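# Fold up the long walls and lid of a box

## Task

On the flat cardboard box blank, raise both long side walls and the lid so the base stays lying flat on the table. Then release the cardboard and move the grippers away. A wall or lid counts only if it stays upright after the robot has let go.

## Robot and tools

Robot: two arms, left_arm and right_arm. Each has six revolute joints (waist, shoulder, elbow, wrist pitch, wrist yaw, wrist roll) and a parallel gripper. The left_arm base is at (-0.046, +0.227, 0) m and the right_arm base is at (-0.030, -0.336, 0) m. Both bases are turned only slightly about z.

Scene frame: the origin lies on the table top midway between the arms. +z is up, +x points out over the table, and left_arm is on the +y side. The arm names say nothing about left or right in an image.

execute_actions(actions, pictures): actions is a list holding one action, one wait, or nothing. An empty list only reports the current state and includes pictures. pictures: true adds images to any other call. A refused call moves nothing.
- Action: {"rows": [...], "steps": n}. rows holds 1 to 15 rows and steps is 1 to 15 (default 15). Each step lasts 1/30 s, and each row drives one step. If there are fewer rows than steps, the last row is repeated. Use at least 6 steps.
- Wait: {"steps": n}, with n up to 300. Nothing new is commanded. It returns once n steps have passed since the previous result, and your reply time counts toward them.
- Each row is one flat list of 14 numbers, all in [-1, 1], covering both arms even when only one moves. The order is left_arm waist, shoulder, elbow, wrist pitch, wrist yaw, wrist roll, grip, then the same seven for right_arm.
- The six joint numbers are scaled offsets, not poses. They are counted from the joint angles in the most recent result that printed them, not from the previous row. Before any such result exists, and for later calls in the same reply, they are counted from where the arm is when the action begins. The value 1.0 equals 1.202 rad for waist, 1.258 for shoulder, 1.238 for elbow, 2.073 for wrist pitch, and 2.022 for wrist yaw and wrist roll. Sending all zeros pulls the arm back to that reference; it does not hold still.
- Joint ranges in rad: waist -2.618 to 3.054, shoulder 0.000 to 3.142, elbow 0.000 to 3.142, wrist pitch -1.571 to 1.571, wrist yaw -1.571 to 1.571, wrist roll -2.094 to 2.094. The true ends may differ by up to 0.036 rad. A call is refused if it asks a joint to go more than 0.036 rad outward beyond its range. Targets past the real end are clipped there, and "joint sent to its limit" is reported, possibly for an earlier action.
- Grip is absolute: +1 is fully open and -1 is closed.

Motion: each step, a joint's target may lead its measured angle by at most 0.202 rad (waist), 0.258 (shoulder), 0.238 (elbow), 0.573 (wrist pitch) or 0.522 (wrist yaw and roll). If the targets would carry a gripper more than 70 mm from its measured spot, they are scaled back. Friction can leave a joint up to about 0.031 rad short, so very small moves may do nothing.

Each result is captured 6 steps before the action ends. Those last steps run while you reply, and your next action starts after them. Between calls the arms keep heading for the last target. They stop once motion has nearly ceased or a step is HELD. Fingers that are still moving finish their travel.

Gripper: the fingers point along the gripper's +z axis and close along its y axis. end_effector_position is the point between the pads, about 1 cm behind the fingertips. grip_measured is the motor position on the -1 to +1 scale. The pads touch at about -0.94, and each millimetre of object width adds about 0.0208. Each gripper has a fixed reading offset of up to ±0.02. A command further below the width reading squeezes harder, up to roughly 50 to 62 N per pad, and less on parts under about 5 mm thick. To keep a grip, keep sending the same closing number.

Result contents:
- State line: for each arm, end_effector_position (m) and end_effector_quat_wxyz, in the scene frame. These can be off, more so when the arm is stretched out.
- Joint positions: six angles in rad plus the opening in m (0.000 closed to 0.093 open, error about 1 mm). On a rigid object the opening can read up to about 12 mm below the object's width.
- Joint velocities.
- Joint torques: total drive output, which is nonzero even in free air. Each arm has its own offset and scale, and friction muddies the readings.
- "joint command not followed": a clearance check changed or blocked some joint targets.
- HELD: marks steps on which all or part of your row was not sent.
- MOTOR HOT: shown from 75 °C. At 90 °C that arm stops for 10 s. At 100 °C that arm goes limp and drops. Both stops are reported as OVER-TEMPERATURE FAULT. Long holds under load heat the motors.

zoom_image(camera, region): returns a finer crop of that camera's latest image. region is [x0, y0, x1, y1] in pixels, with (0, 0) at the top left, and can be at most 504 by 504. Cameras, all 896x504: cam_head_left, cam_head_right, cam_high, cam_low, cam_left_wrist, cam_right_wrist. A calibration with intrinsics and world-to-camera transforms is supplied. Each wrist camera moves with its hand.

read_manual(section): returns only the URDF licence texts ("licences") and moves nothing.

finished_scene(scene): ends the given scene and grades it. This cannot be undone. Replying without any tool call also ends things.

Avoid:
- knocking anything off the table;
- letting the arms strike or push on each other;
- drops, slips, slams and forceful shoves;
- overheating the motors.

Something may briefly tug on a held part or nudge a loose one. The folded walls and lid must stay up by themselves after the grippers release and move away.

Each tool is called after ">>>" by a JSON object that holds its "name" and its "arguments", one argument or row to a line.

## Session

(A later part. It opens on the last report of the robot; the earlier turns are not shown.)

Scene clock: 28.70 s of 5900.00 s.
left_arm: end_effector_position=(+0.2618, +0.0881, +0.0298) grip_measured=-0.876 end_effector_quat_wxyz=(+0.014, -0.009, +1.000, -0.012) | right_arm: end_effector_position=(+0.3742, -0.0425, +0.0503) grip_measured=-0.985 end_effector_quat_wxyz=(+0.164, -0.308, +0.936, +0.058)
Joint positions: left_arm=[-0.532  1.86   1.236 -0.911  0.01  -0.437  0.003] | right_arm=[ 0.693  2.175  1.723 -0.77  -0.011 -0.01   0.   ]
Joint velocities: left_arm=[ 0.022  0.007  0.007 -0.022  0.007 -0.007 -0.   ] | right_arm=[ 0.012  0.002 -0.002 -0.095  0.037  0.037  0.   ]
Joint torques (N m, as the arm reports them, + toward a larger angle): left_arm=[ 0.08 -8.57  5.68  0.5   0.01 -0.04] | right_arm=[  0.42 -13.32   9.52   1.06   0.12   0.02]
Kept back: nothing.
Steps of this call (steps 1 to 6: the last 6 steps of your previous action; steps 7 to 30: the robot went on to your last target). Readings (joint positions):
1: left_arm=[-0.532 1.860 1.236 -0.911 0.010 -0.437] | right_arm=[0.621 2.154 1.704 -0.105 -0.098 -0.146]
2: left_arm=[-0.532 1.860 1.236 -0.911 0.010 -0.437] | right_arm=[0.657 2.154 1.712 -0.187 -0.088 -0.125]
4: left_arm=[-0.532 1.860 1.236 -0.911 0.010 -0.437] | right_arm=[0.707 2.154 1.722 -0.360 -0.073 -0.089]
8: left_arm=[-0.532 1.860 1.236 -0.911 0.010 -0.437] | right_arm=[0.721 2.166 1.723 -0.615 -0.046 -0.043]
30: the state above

>>> {"name": "execute_actions", "arguments": {
  "actions": [
    {"rows": [[0, 0, 0, 0, 0, 0, -1, 0, 0.0424, -0.0722, 0.0794, 0, 0, -1]], "steps": 15}
  ]
}}

>>> {"name": "execute_actions", "arguments": {
  "actions": [
    {"steps": 12}
  ],
  "pictures": true
}}

Scene clock: 29.43 s of 5900.00 s.
left_arm: end_effector_position=(+0.2618, +0.0881, +0.0298) grip_measured=-0.876 end_effector_quat_wxyz=(+0.014, -0.009, +1.000, -0.012) | right_arm: end_effector_position=(+0.3776, -0.0401, +0.0131) grip_measured=-0.985 end_effector_quat_wxyz=(+0.167, -0.307, +0.935, +0.059)
Joint positions: left_arm=[-0.532  1.86   1.236 -0.911  0.01  -0.437  0.003] | right_arm=[ 0.693  2.226  1.652 -0.641 -0.011 -0.009  0.   ]
Joint velocities: left_arm=[ 0.022 -0.007 -0.002  0.037 -0.037 -0.066 -0.001] | right_arm=[ 0.007 -0.002  0.002  0.286 -0.022 -0.007  0.   ]
Joint torques (N m, as the arm reports them, + toward a larger angle): left_arm=[ 0.17 -8.57  5.69  0.5   0.02 -0.03] | right_arm=[  0.41 -13.32   5.4    1.07   0.01  -0.09]
Steps of this call (steps 1 to 13: the robot went on to your last target; steps 14 to 22: the first 9 steps of this action). Readings (joint positions):
14: left_arm=[-0.532 1.860 1.236 -0.911 0.010 -0.437] | right_arm=[0.693 2.176 1.711 -0.747 -0.011 -0.009]
15: left_arm=[-0.532 1.860 1.236 -0.911 0.010 -0.437] | right_arm=[0.693 2.179 1.696 -0.713 -0.011 -0.009]
17: left_arm=[-0.532 1.860 1.236 -0.911 0.010 -0.437] | right_arm=[0.693 2.198 1.673 -0.674 -0.011 -0.009]
21: left_arm=[-0.532 1.860 1.236 -0.911 0.010 -0.437] | right_arm=[0.693 2.227 1.652 -0.649 -0.011 -0.009]
22: the state above

Scene clock: 29.83 s of 5900.00 s.
left_arm: end_effector_position=(+0.2618, +0.0881, +0.0298) grip_measured=-0.876 end_effector_quat_wxyz=(+0.014, -0.009, +1.000, -0.012) | right_arm: end_effector_position=(+0.3814, -0.0373, +0.0149) grip_measured=-0.985 end_effector_quat_wxyz=(+0.177, -0.307, +0.933, +0.062)
Joint positions: left_arm=[-0.532  1.86   1.236 -0.911  0.01  -0.437  0.003] | right_arm=[ 0.693  2.226  1.652 -0.62  -0.011 -0.009  0.   ]
Joint velocities: left_arm=[-0.012  0.007 -0.012 -0.051 -0.022 -0.066 -0.   ] | right_arm=[-0.012  0.012  0.007 -0.022 -0.037 -0.022  0.   ]
Joint torques (N m, as the arm reports them, + toward a larger angle): left_arm=[ 0.12 -8.51  5.69  0.48  0.02 -0.04] | right_arm=[  0.37 -13.39   5.42   1.34   0.01  -0.08]
Kept back: nothing.
Steps of this call (steps 1 to 6: the last 6 steps of your previous action; steps 7 to 12: the robot went on to your last target). Readings (joint positions):
1: left_arm=[-0.532 1.860 1.236 -0.911 0.010 -0.437] | right_arm=[0.693 2.226 1.652 -0.633 -0.011 -0.009]
2: left_arm=[-0.532 1.860 1.236 -0.911 0.010 -0.437] | right_arm=[0.693 2.226 1.652 -0.631 -0.011 -0.009]
4: left_arm=[-0.532 1.860 1.236 -0.911 0.010 -0.437] | right_arm=[0.693 2.226 1.652 -0.627 -0.011 -0.009]
8: left_arm=[-0.532 1.860 1.236 -0.911 0.010 -0.437] | right_arm=[0.693 2.226 1.652 -0.622 -0.011 -0.009]
12: the state above
camera_calibration (this result's frames):
cam_left_wrist: T_world_to_cam=[[0.0137033, -0.999745, 0.0179289, 0.08554], [-0.913938, -0.00524936, 0.40582, 0.264267], [-0.405623, -0.021947, -0.913777, 0.216121], [0, 0, 0, 1]] pos_world=[0.328015, 0.0916486, 0.088708]
cam_right_wrist: T_world_to_cam=[[0.586653, -0.809714, -0.0141843, -0.255672], [-0.808269, -0.586517, 0.051951, 0.323606], [-0.0503848, -0.0190125, -0.998549, 0.118615], [0, 0, 0, 1]] pos_world=[0.417528, -0.0149657, 0.0980047]

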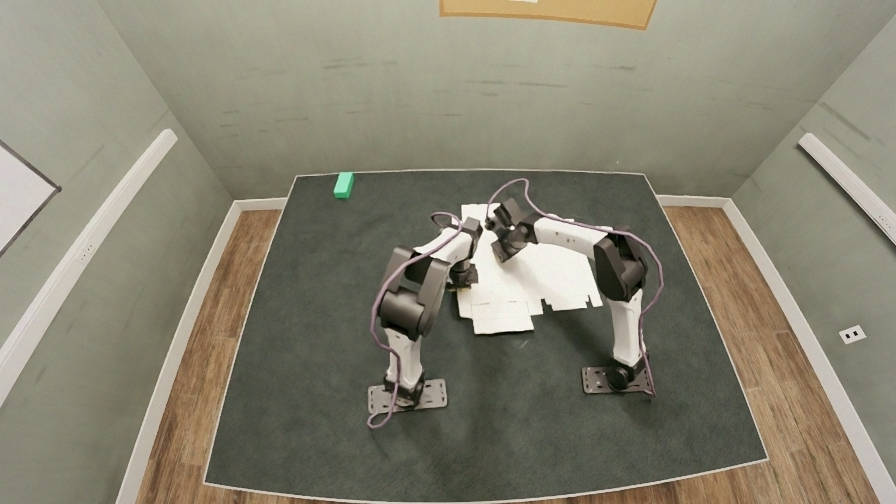

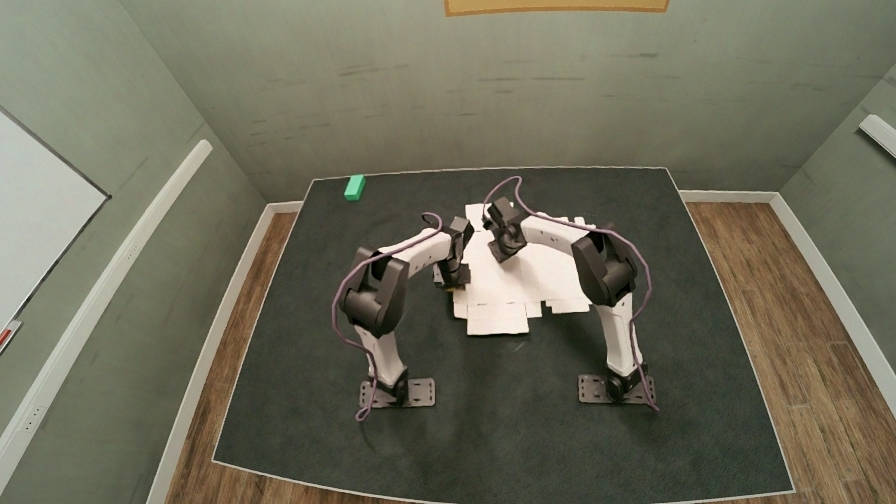

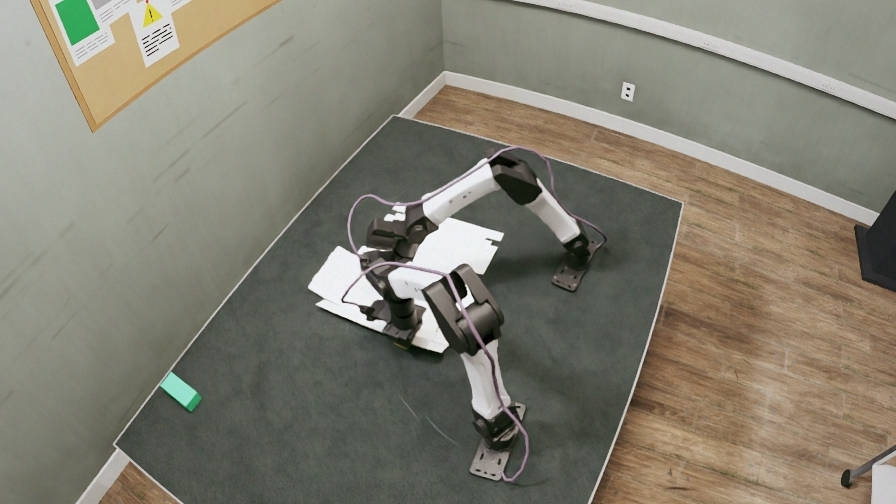

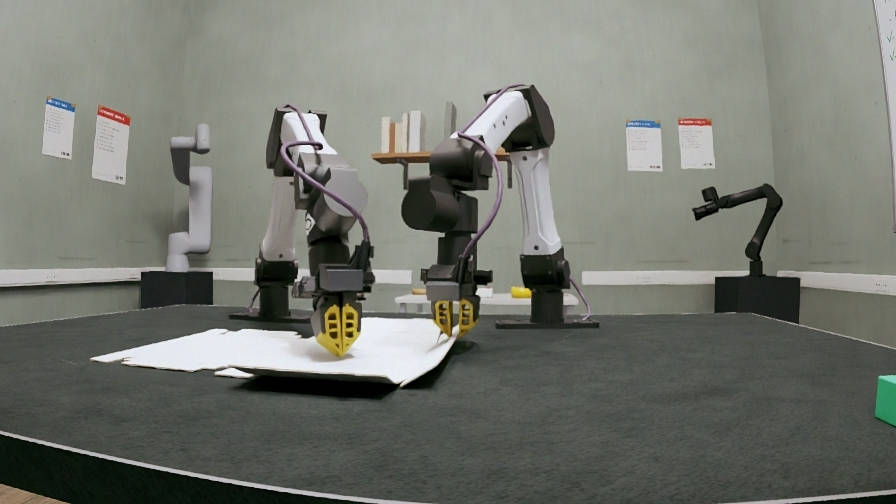

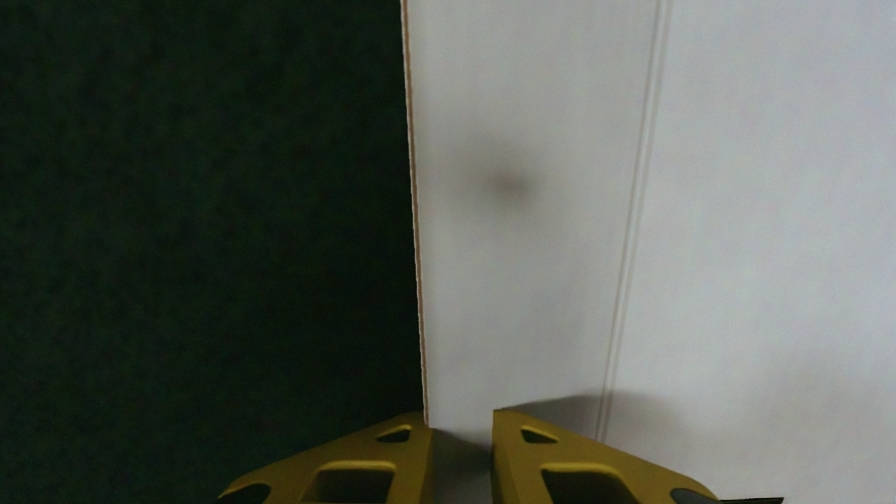

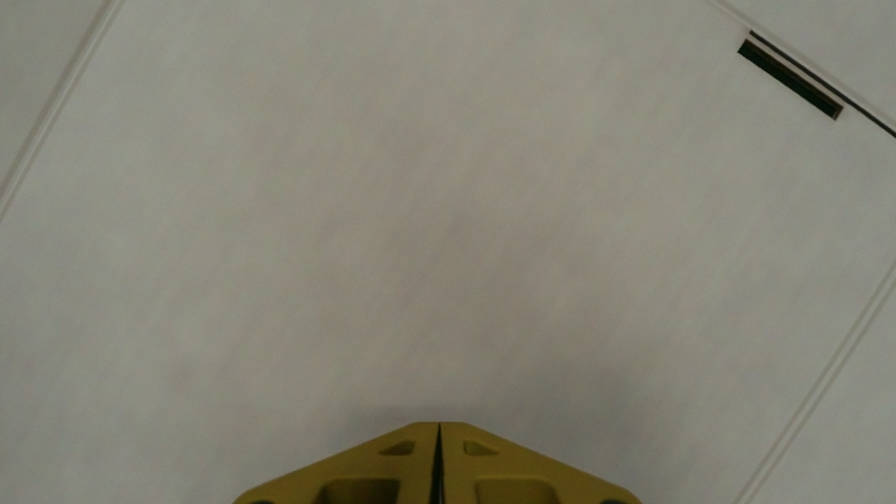

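>>> {"name": "execute_actions", "arguments": {
  "actions": [
    {"rows": [[-0.008, 0.006, 0.012, -0.006, 0, -0.004, -1, 0, 0, 0, 0, 0, 0, -1], [-0.016, 0.012, 0.025, -0.011, 0, -0.008, -1, 0, 0, 0, 0, 0, 0, -1], [-0.024, 0.017, 0.037, -0.017, 0, -0.012, -1, 0, 0, 0, 0, 0, 0, -1], [-0.032, 0.023, 0.050, -0.023, 0, -0.016, -1, 0, 0, 0, 0, 0, 0, -1], [-0.040, 0.029, 0.062, -0.028, 0, -0.020, -1, 0, 0, 0, 0, 0, 0, -1], [-0.048, 0.034, 0.075, -0.034, 0, -0.024, -1, 0, 0, 0, 0, 0, 0, -1], [-0.056, 0.040, 0.087, -0.040, 0, -0.028, -1, 0, 0, 0, 0, 0, 0, -1], [-0.065, 0.046, 0.100, -0.046, 0, -0.032, -1, 0, 0, 0, 0, 0, 0, -1], [-0.073, 0.052, 0.112, -0.051, 0, -0.036, -1, 0, 0, 0, 0, 0, 0, -1], [-0.081, 0.057, 0.124, -0.057, 0, -0.040, -1, 0, 0, 0, 0, 0, 0, -1]], "steps": 15}
  ]
}}

>>> {"name": "execute_actions", "arguments": {
  "actions": [
    {"steps": 12}
  ],
  "pictures": true
}}

Scene clock: 31.20 s of 5900.00 s.
left_arm: end_effector_position=(+0.2656, +0.0625, +0.0418) grip_measured=-0.876 end_effector_quat_wxyz=(+0.016, +0.000, +1.000, -0.014) | right_arm: end_effector_position=(+0.3816, -0.0372, +0.0150) grip_measured=-0.985 end_effector_quat_wxyz=(+0.177, -0.307, +0.933, +0.062)
Joint positions: left_arm=[-0.594  1.892  1.328 -0.966  0.011 -0.48   0.003] | right_arm=[ 0.693  2.226  1.652 -0.62  -0.011 -0.009  0.   ]
Joint velocities: left_arm=[-0.305  0.237  0.442 -0.242 -0.095 -0.242 -0.002] | right_arm=[-0.002  0.002 -0.012 -0.066 -0.007  0.037  0.   ]
Joint torques (N m, as the arm reports them, + toward a larger angle): left_arm=[-0.67 -7.49  7.42  0.46  0.02 -0.02] | right_arm=[  0.47 -13.57   6.82   1.2    0.02  -0.08]
Steps of this call (steps 1 to 30: the robot went on to your last target; steps 31 to 32: nothing new was sent; steps 33 to 41: the first 9 steps of this action). Readings (joint positions):
33: left_arm=[-0.532 1.860 1.237 -0.912 0.011 -0.438] | right_arm=[0.693 2.226 1.652 -0.620 -0.011 -0.009]
34: left_arm=[-0.533 1.860 1.242 -0.916 0.011 -0.441] | right_arm=[0.693 2.226 1.652 -0.620 -0.011 -0.009]
36: left_arm=[-0.543 1.861 1.257 -0.928 0.011 -0.449] | right_arm=[0.693 2.226 1.652 -0.620 -0.011 -0.009]
40: left_arm=[-0.583 1.884 1.313 -0.957 0.011 -0.473] | right_arm=[0.693 2.226 1.652 -0.620 -0.011 -0.009]
41: the state above

Scene clock: 31.60 s of 5900.00 s.
left_arm: end_effector_position=(+0.2664, +0.0474, +0.0485) grip_measured=-0.970 end_effector_quat_wxyz=(+0.016, +0.000, +1.000, -0.020) | right_arm: end_effector_position=(+0.3817, -0.0374, +0.0150) grip_measured=-0.985 end_effector_quat_wxyz=(+0.178, -0.307, +0.933, +0.061)
Joint positions: left_arm=[-0.626  1.907  1.377 -0.993  0.019 -0.513  0.   ] | right_arm=[ 0.693  2.226  1.652 -0.62  -0.01  -0.009  0.   ]
Joint velocities: left_arm=[ 0.007 -0.012  0.007  0.037  0.007  0.037  0.   ] | right_arm=[-0.007  0.002  0.002 -0.051 -0.022 -0.11   0.   ]
Joint torques (N m, as the arm reports them, + toward a larger angle): left_arm=[-0.07 -7.36  6.83  0.15 -0.1  -0.05] | right_arm=[  0.46 -13.58   6.91   1.18   0.    -0.08]
Kept back: nothing.
Steps of this call (steps 1 to 6: the last 6 steps of your previous action; steps 7 to 12: the robot went on to your last target). Readings (joint positions):
1: left_arm=[-0.604 1.900 1.343 -0.977 0.010 -0.489] | right_arm=[0.693 2.226 1.652 -0.620 -0.010 -0.009]
2: left_arm=[-0.612 1.906 1.354 -0.984 0.012 -0.495] | right_arm=[0.693 2.226 1.652 -0.620 -0.010 -0.009]
4: left_arm=[-0.623 1.907 1.371 -0.991 0.017 -0.504] | right_arm=[0.693 2.226 1.652 -0.620 -0.010 -0.009]
8: left_arm=[-0.626 1.907 1.377 -0.992 0.019 -0.511] | right_arm=[0.693 2.226 1.652 -0.620 -0.010 -0.009]
12: the state above
camera_calibration (this result's frames):
cam_left_wrist: T_world_to_cam=[[-0.00551484, -0.999438, 0.0330592, 0.0488439], [-0.915591, 0.0183393, 0.401693, 0.260134], [-0.402074, -0.0280535, -0.915177, 0.233589], [0, 0, 0, 1]] pos_world=[0.332365, 0.0505987, 0.107667]
cam_right_wrist: T_world_to_cam=[[0.586329, -0.809967, -0.0131181, -0.255766], [-0.80858, -0.586154, 0.0511932, 0.323918], [-0.049154, -0.019409, -0.998603, 0.118209], [0, 0, 0, 1]] pos_world=[0.417687, -0.0150018, 0.0981064]

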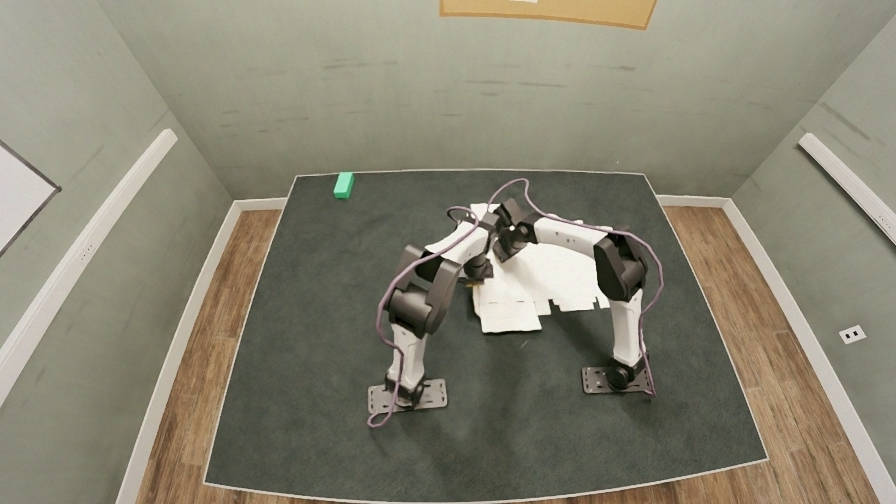

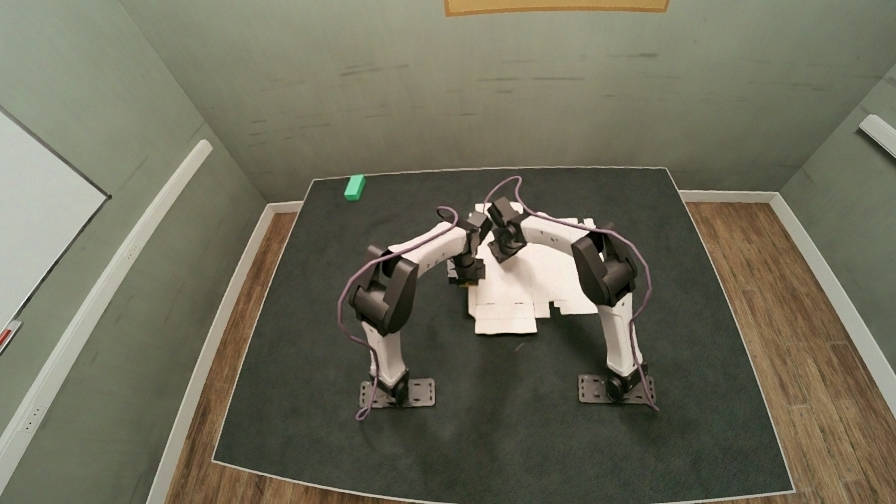

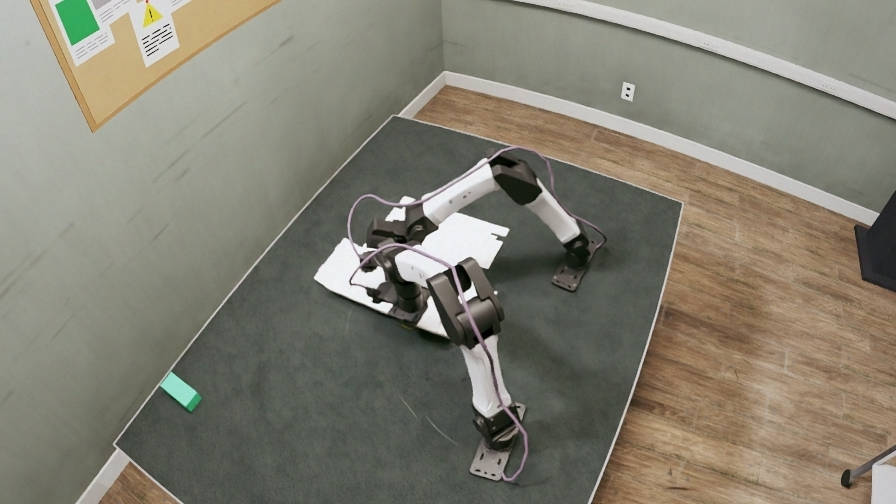

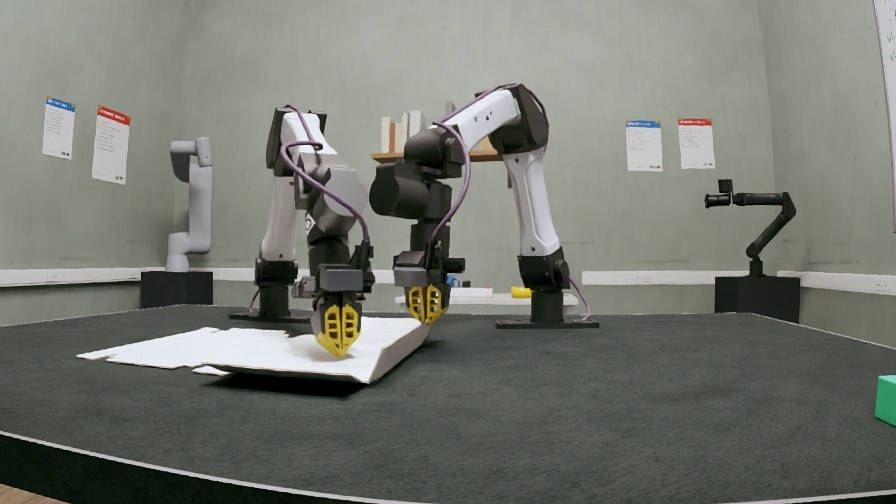

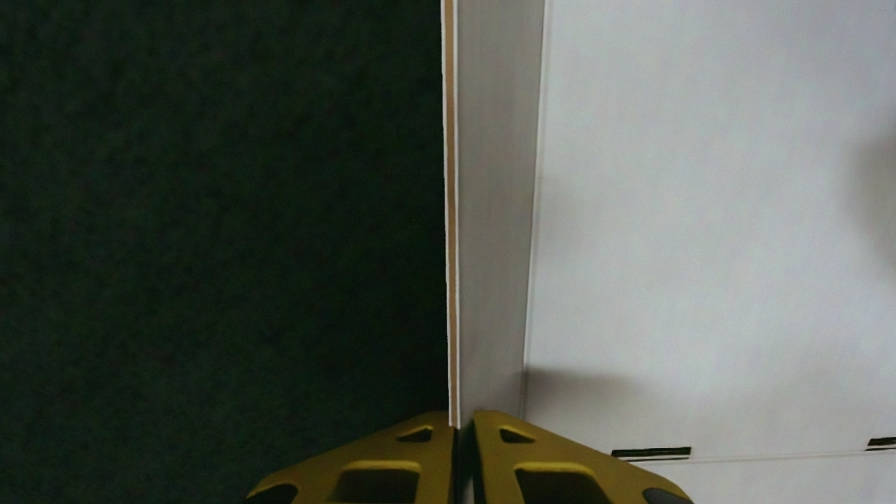

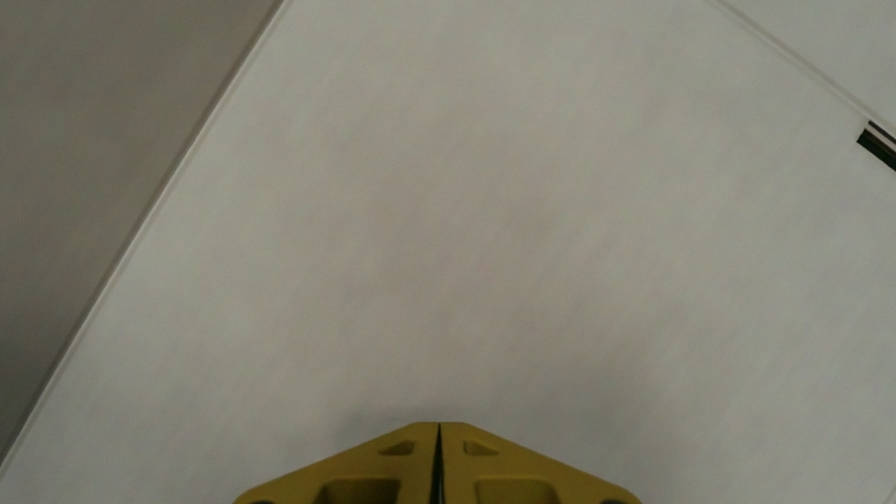

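>>> {"name": "execute_actions", "arguments": {
  "actions": [
    {"rows": [[0, 0, 0, 0, 0, 0, -1, 0, 0.024, -0.032, 0, 0, 0, -1], [0, 0, 0, 0, 0, 0, -1, 0, 0.024, -0.032, 0, 0, 0, -1], [0, 0, 0, 0, 0, 0, -1, 0, 0.024, -0.032, 0, 0, 0, -1], [-0.007, 0.009, 0.012, -0.005, -0.001, -0.004, -1, 0, 0.024, -0.032, 0, 0, 0, -1], [-0.014, 0.017, 0.025, -0.009, -0.002, -0.008, -1, 0, 0.024, -0.032, 0, 0, 0, -1], [-0.021, 0.026, 0.037, -0.014, -0.003, -0.013, -1, 0, 0.024, -0.032, 0, 0, 0, -1], [-0.028, 0.035, 0.049, -0.019, -0.004, -0.017, -1, 0, 0.024, -0.032, 0, 0, 0, -1], [-0.035, 0.043, 0.062, -0.023, -0.005, -0.021, -1, 0, 0.024, -0.032, 0, 0, 0, -1], [-0.042, 0.052, 0.074, -0.028, -0.006, -0.025, -1, 0, 0.024, -0.032, 0, 0, 0, -1], [-0.049, 0.061, 0.086, -0.033, -0.007, -0.030, -1, 0, 0.024, -0.032, 0, 0, 0, -1], [-0.056, 0.069, 0.099, -0.037, -0.008, -0.034, -1, 0, 0.024, -0.032, 0, 0, 0, -1], [-0.0635, 0.078, 0.111, -0.042, -0.0094, -0.038, -1, 0, 0.024, -0.032, 0, 0, 0, -1]], "steps": 15}
  ]
}}

>>> {"name": "execute_actions", "arguments": {
  "actions": [
    {"steps": 15}
  ],
  "pictures": true
}}

Scene clock: 34.33 s of 5900.00 s.
left_arm: end_effector_position=(+0.2665, +0.0384, +0.0525) grip_measured=-0.973 end_effector_quat_wxyz=(+0.015, +0.001, +1.000, -0.021) | right_arm: end_effector_position=(+0.3806, -0.0382, +0.0109) grip_measured=-0.985 end_effector_quat_wxyz=(+0.175, -0.307, +0.934, +0.060)
Joint positions: left_arm=[-0.647  1.921  1.413 -1.016  0.02  -0.532  0.   ] | right_arm=[ 0.693  2.231  1.646 -0.614 -0.01  -0.009  0.   ]
Joint velocities: left_arm=[-0.115 -0.002 -0.007  0.037 -0.183  0.081  0.   ] | right_arm=[-0.022  0.012 -0.017  0.007  0.037 -0.007  0.   ]
Joint torques (N m, as the arm reports them, + toward a larger angle): left_arm=[ 1.21 -9.48  5.72  0.43  0.1  -0.02] | right_arm=[  0.43 -11.4    4.27   1.13   0.01  -0.1 ]
Kept back: nothing.
A step of this action was HELD (marked below), so the last 6 steps of it were dropped. An arm can still carry out its HELD step.
Steps of this call (steps 1 to 30: the robot went on to your last target; steps 31 to 73: nothing new was sent; steps 74 to 82: the first 9 steps of this action). Readings (joint positions):
74: left_arm=[-0.626 1.907 1.377 -0.994 0.019 -0.514] | right_arm=[0.693 2.227 1.651 -0.618 -0.010 -0.009]
75: left_arm=[-0.626 1.907 1.377 -0.994 0.019 -0.514] | right_arm=[0.693 2.229 1.648 -0.618 -0.010 -0.009]
77: left_arm=[-0.626 1.907 1.377 -0.994 0.020 -0.515] | right_arm=[0.693 2.231 1.646 -0.615 -0.010 -0.009]
81: left_arm=[-0.643 1.920 1.409 -1.015 0.020 -0.531] | right_arm=[0.693 2.231 1.646 -0.614 -0.010 -0.009]
82: the state above HELD
joint command not followed: on one or more control steps a check withheld the commanded joint targets of the left arm, and it was not sent them on those steps. On the call's last step the targets were still withheld.
cause: the commanded joint targets would bring a part of the robot too close to another arm (this arm's wrist (the part past joint 4) and the other arm's wrist (the part past joint 4)); next, command targets that bring no part of the robot closer to that arm.

Scene clock: 34.83 s of 5900.00 s.
left_arm: end_effector_position=(+0.2664, +0.0396, +0.0525) grip_measured=-0.973 end_effector_quat_wxyz=(+0.014, +0.000, +1.000, -0.019) | right_arm: end_effector_position=(+0.3806, -0.0382, +0.0109) grip_measured=-0.985 end_effector_quat_wxyz=(+0.175, -0.307, +0.934, +0.060)
Joint positions: left_arm=[-0.644  1.921  1.413 -1.019  0.019 -0.532  0.   ] | right_arm=[ 0.693  2.231  1.646 -0.614 -0.01  -0.009  0.   ]
Joint velocities: left_arm=[ 0.002 -0.007  0.012 -0.007  0.037 -0.007  0.   ] | right_arm=[ 0.002  0.017 -0.017 -0.022 -0.007 -0.007  0.   ]
Joint torques (N m, as the arm reports them, + toward a larger angle): left_arm=[ 0.28 -9.44  5.56  0.53  0.01 -0.02] | right_arm=[  0.43 -11.47   4.24   1.14   0.01  -0.08]
Kept back: nothing.
Steps of this call (steps 1 to 15: nothing new was sent). Readings (joint positions):
1: left_arm=[-0.647 1.921 1.413 -1.016 0.019 -0.532] | right_arm=[0.693 2.231 1.646 -0.614 -0.010 -0.009]
2: left_arm=[-0.646 1.921 1.413 -1.017 0.019 -0.532] | right_arm=[0.693 2.231 1.646 -0.614 -0.010 -0.009]
4: left_arm=[-0.644 1.921 1.413 -1.019 0.019 -0.532] | right_arm=[0.693 2.231 1.646 -0.614 -0.010 -0.009]
8: left_arm=[-0.644 1.921 1.413 -1.019 0.019 -0.532] | right_arm=[0.693 2.231 1.646 -0.614 -0.010 -0.009]
15: the state above
camera_calibration (this result's frames):
cam_left_wrist: T_world_to_cam=[[-0.00504654, -0.999462, 0.0324023, 0.0407974], [-0.913812, 0.0177683, 0.405748, 0.258039], [-0.406105, -0.027562, -0.913411, 0.238019], [0, 0, 0, 1]] pos_world=[0.332666, 0.0427508, 0.111389]
cam_right_wrist: T_world_to_cam=[[0.586264, -0.810014, -0.0131359, -0.255792], [-0.808312, -0.585961, 0.0572877, 0.322665], [-0.054101, -0.0229678, -0.998271, 0.115828], [0, 0, 0, 1]] pos_world=[0.417042, -0.0154657, 0.0937826]

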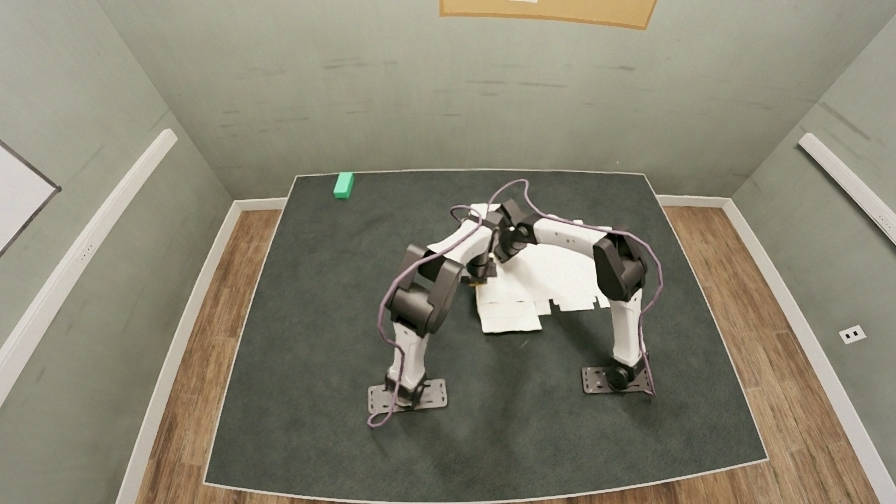

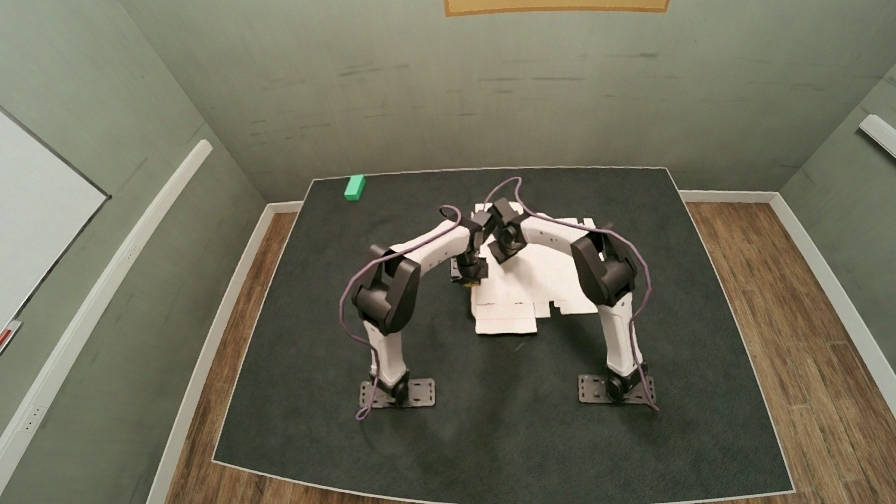

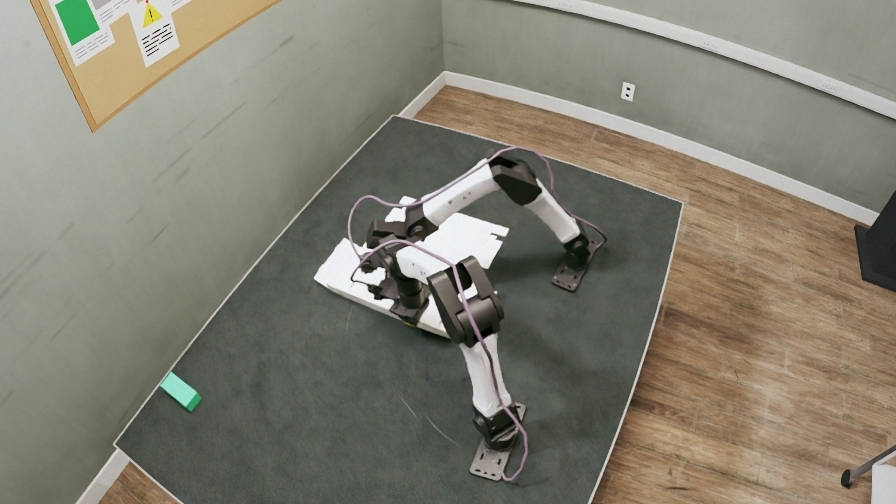

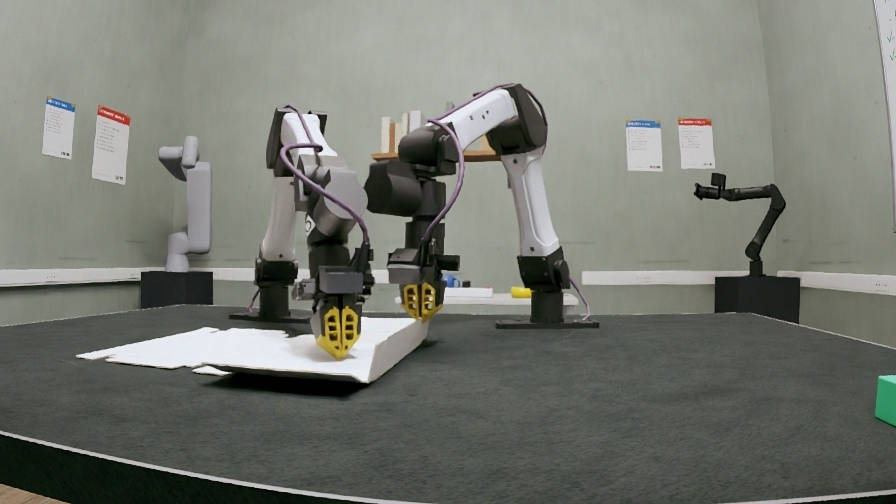

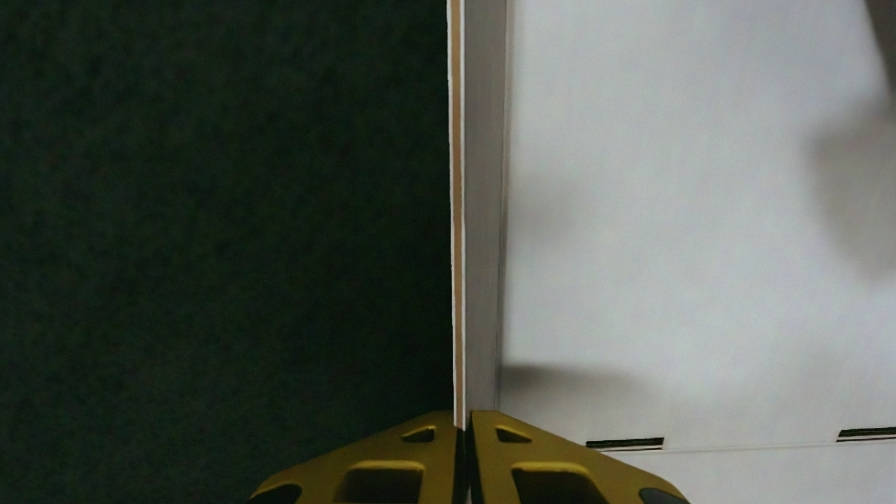

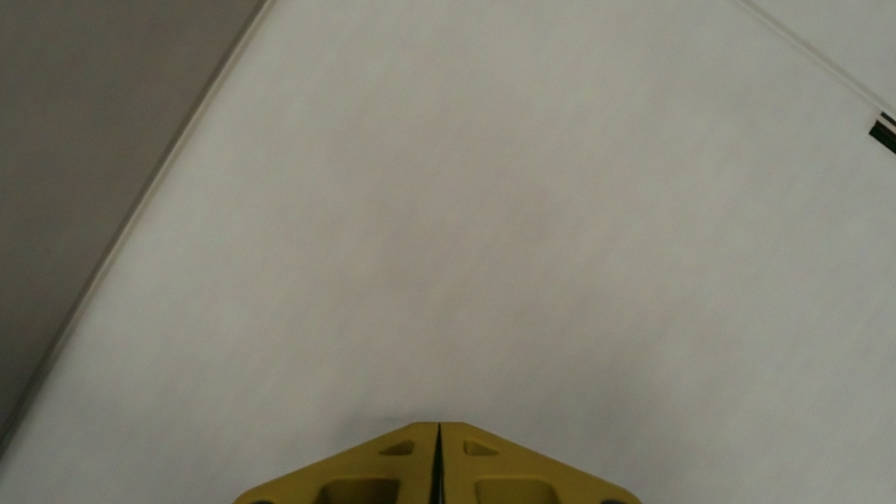

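>>> {"name": "execute_actions", "arguments": {
  "actions": [
    {"rows": [[0, 0, 0, 0, 0, 0, -1, 0, -0.1, 0, 0, 0, 0, -1], [0, 0, 0, 0, 0, 0, -1, 0, -0.1, 0, 0, 0, 0, -1], [0, 0, 0, 0, 0, 0, -1, 0, -0.1, 0, 0, 0, 0, -1], [0, 0, 0, 0, 0, 0, -1, -0.1023, -0.264, -0.425, 0.286, 0, 0, -1]], "steps": 15}
  ]
}}

>>> {"name": "execute_actions", "arguments": {
  "actions": [
    {"steps": 15}
  ]
}}

Scene clock: 36.20 s of 5900.00 s.
left_arm: end_effector_position=(+0.2664, +0.0393, +0.0525) grip_measured=-0.973 end_effector_quat_wxyz=(+0.014, +0.000, +1.000, -0.020) | right_arm: end_effector_position=(+0.4110, -0.0856, +0.0979) grip_measured=-0.985 end_effector_quat_wxyz=(+0.361, -0.241, +0.895, +0.099)
Joint positions: left_arm=[-0.644  1.921  1.413 -1.018  0.021 -0.532  0.   ] | right_arm=[ 0.58   1.894  1.282 -0.192 -0.013 -0.009  0.   ]
Joint velocities: left_arm=[ 0.012 -0.017 -0.002  0.007 -0.007  0.037  0.   ] | right_arm=[-0.652 -0.93  -1.819  1.59   0.139 -0.007  0.   ]
Joint torques (N m, as the arm reports them, + toward a larger angle): left_arm=[ 0.14 -9.36  5.9   0.49 -0.01 -0.05] | right_arm=[ 2.73 -5.57  3.37  0.99 -0.07 -0.08]
Steps of this call (steps 1 to 32: nothing new was sent; steps 33 to 41: the first 9 steps of this action). Readings (joint positions):
33: left_arm=[-0.644 1.921 1.413 -1.019 0.019 -0.532] | right_arm=[0.693 2.219 1.645 -0.615 -0.010 -0.009]
34: left_arm=[-0.644 1.921 1.413 -1.019 0.020 -0.532] | right_arm=[0.693 2.204 1.643 -0.624 -0.010 -0.009]
36: left_arm=[-0.644 1.921 1.413 -1.018 0.021 -0.532] | right_arm=[0.687 2.147 1.610 -0.569 -0.012 -0.009]
40: left_arm=[-0.644 1.921 1.413 -1.018 0.021 -0.532] | right_arm=[0.605 1.932 1.349 -0.253 -0.015 -0.009]
41: the state above

Scene clock: 36.70 s of 5900.00 s.
left_arm: end_effector_position=(+0.2664, +0.0393, +0.0525) grip_measured=-0.973 end_effector_quat_wxyz=(+0.014, +0.000, +1.000, -0.020) | right_arm: end_effector_position=(+0.3991, -0.1025, +0.0562) grip_measured=-0.985 end_effector_quat_wxyz=(+0.354, -0.234, +0.901, +0.091)
Joint positions: left_arm=[-0.644  1.921  1.413 -1.018  0.021 -0.532  0.   ] | right_arm=[ 0.564  1.906  1.129 -0.045 -0.006 -0.009  0.   ]
Joint velocities: left_arm=[-0.002 -0.012  0.007  0.051 -0.066 -0.095  0.   ] | right_arm=[ 0.007 -0.007  0.007  0.095 -0.051  0.051  0.   ]
Joint torques (N m, as the arm reports them, + toward a larger angle): left_arm=[ 0.09 -9.33  5.9   0.5   0.01 -0.03] | right_arm=[  0.78 -11.34   6.24   1.98  -0.01  -0.08]
Kept back: nothing.
Steps of this call (steps 1 to 6: the last 6 steps of your previous action; steps 7 to 15: the robot went on to your last target). Readings (joint positions):
1: left_arm=[-0.644 1.921 1.413 -1.018 0.021 -0.532] | right_arm=[0.563 1.873 1.230 -0.151 -0.010 -0.009]
2: left_arm=[-0.644 1.921 1.413 -1.018 0.021 -0.532] | right_arm=[0.553 1.870 1.194 -0.125 -0.007 -0.009]
4: left_arm=[-0.644 1.921 1.413 -1.018 0.021 -0.532] | right_arm=[0.553 1.886 1.150 -0.102 -0.006 -0.009]
8: left_arm=[-0.644 1.921 1.413 -1.018 0.021 -0.532] | right_arm=[0.564 1.906 1.129 -0.085 -0.006 -0.009]
15: the state above

>>> {"name": "execute_actions", "arguments": {
  "actions": [
    {"rows": [[0, 0, 0, 0, 0, 0, -1, 0, 0.0908, -0.0689, 0.1062, 0, 0, -1]], "steps": 15}
  ]
}}

>>> {"name": "execute_actions", "arguments": {
  "actions": [
    {"steps": 12}
  ]
}}

Scene clock: 39.50 s of 5900.00 s.
left_arm: end_effector_position=(+0.2664, +0.0391, +0.0525) grip_measured=-0.973 end_effector_quat_wxyz=(+0.014, -0.000, +1.000, -0.021) | right_arm: end_effector_position=(+0.4042, -0.0997, +0.0152) grip_measured=-0.985 end_effector_quat_wxyz=(+0.366, -0.232, +0.896, +0.094)
Joint positions: left_arm=[-0.644  1.921  1.413 -1.018  0.022 -0.533  0.   ] | right_arm=[ 0.564  2.013  1.065  0.153 -0.007 -0.009  0.   ]
Joint velocities: left_arm=[-0.002 -0.002 -0.007 -0.022 -0.022 -0.022  0.   ] | right_arm=[ 0.017  0.007 -0.017 -0.007  0.037 -0.022  0.   ]
Joint torques (N m, as the arm reports them, + toward a larger angle): left_arm=[ 0.08 -9.44  5.86  0.52 -0.02 -0.02] | right_arm=[  0.49 -10.53   4.72   2.11   0.02  -0.09]
Steps of this call (steps 1 to 15: the robot went on to your last target; steps 16 to 75: nothing new was sent; steps 76 to 84: the first 9 steps of this action). Readings (joint positions):
76: left_arm=[-0.644 1.921 1.413 -1.018 0.021 -0.532] | right_arm=[0.564 1.915 1.118 -0.002 -0.006 -0.009]
77: left_arm=[-0.644 1.921 1.413 -1.018 0.021 -0.532] | right_arm=[0.564 1.934 1.109 0.046 -0.006 -0.009]
79: left_arm=[-0.644 1.921 1.413 -1.018 0.021 -0.532] | right_arm=[0.564 1.980 1.088 0.099 -0.006 -0.009]
83: left_arm=[-0.644 1.921 1.413 -1.018 0.022 -0.533] | right_arm=[0.564 2.013 1.065 0.152 -0.007 -0.009]
84: the state above

Scene clock: 39.90 s of 5900.00 s.
left_arm: end_effector_position=(+0.2664, +0.0391, +0.0525) grip_measured=-0.973 end_effector_quat_wxyz=(+0.014, -0.000, +1.000, -0.021) | right_arm: end_effector_position=(+0.4052, -0.0992, +0.0163) grip_measured=-0.985 end_effector_quat_wxyz=(+0.369, -0.232, +0.895, +0.095)
Joint positions: left_arm=[-0.644  1.921  1.413 -1.018  0.022 -0.533  0.   ] | right_arm=[ 0.564  2.013  1.065  0.159 -0.007 -0.009  0.   ]
Joint velocities: left_arm=[-0.007  0.002  0.017  0.022  0.007  0.007  0.   ] | right_arm=[-0.002 -0.007 -0.012 -0.007 -0.007 -0.007  0.   ]
Joint torques (N m, as the arm reports them, + toward a larger angle): left_arm=[ 0.13 -9.33  5.82  0.52  0.02 -0.01] | right_arm=[  0.41 -10.61   4.73   2.04   0.02  -0.08]
Kept back: nothing.
Steps of this call (steps 1 to 6: the last 6 steps of your previous action; steps 7 to 12: the robot went on to your last target). Readings (joint positions):
1: left_arm=[-0.644 1.921 1.413 -1.018 0.022 -0.533] | right_arm=[0.564 2.013 1.065 0.153 -0.007 -0.009]
2: left_arm=[-0.644 1.921 1.413 -1.018 0.022 -0.533] | right_arm=[0.564 2.013 1.065 0.155 -0.007 -0.009]
4: left_arm=[-0.644 1.921 1.413 -1.018 0.022 -0.533] | right_arm=[0.564 2.013 1.065 0.157 -0.007 -0.009]
8: left_arm=[-0.644 1.921 1.413 -1.018 0.022 -0.533] | right_arm=[0.564 2.013 1.065 0.158 -0.007 -0.009]
12: the state above


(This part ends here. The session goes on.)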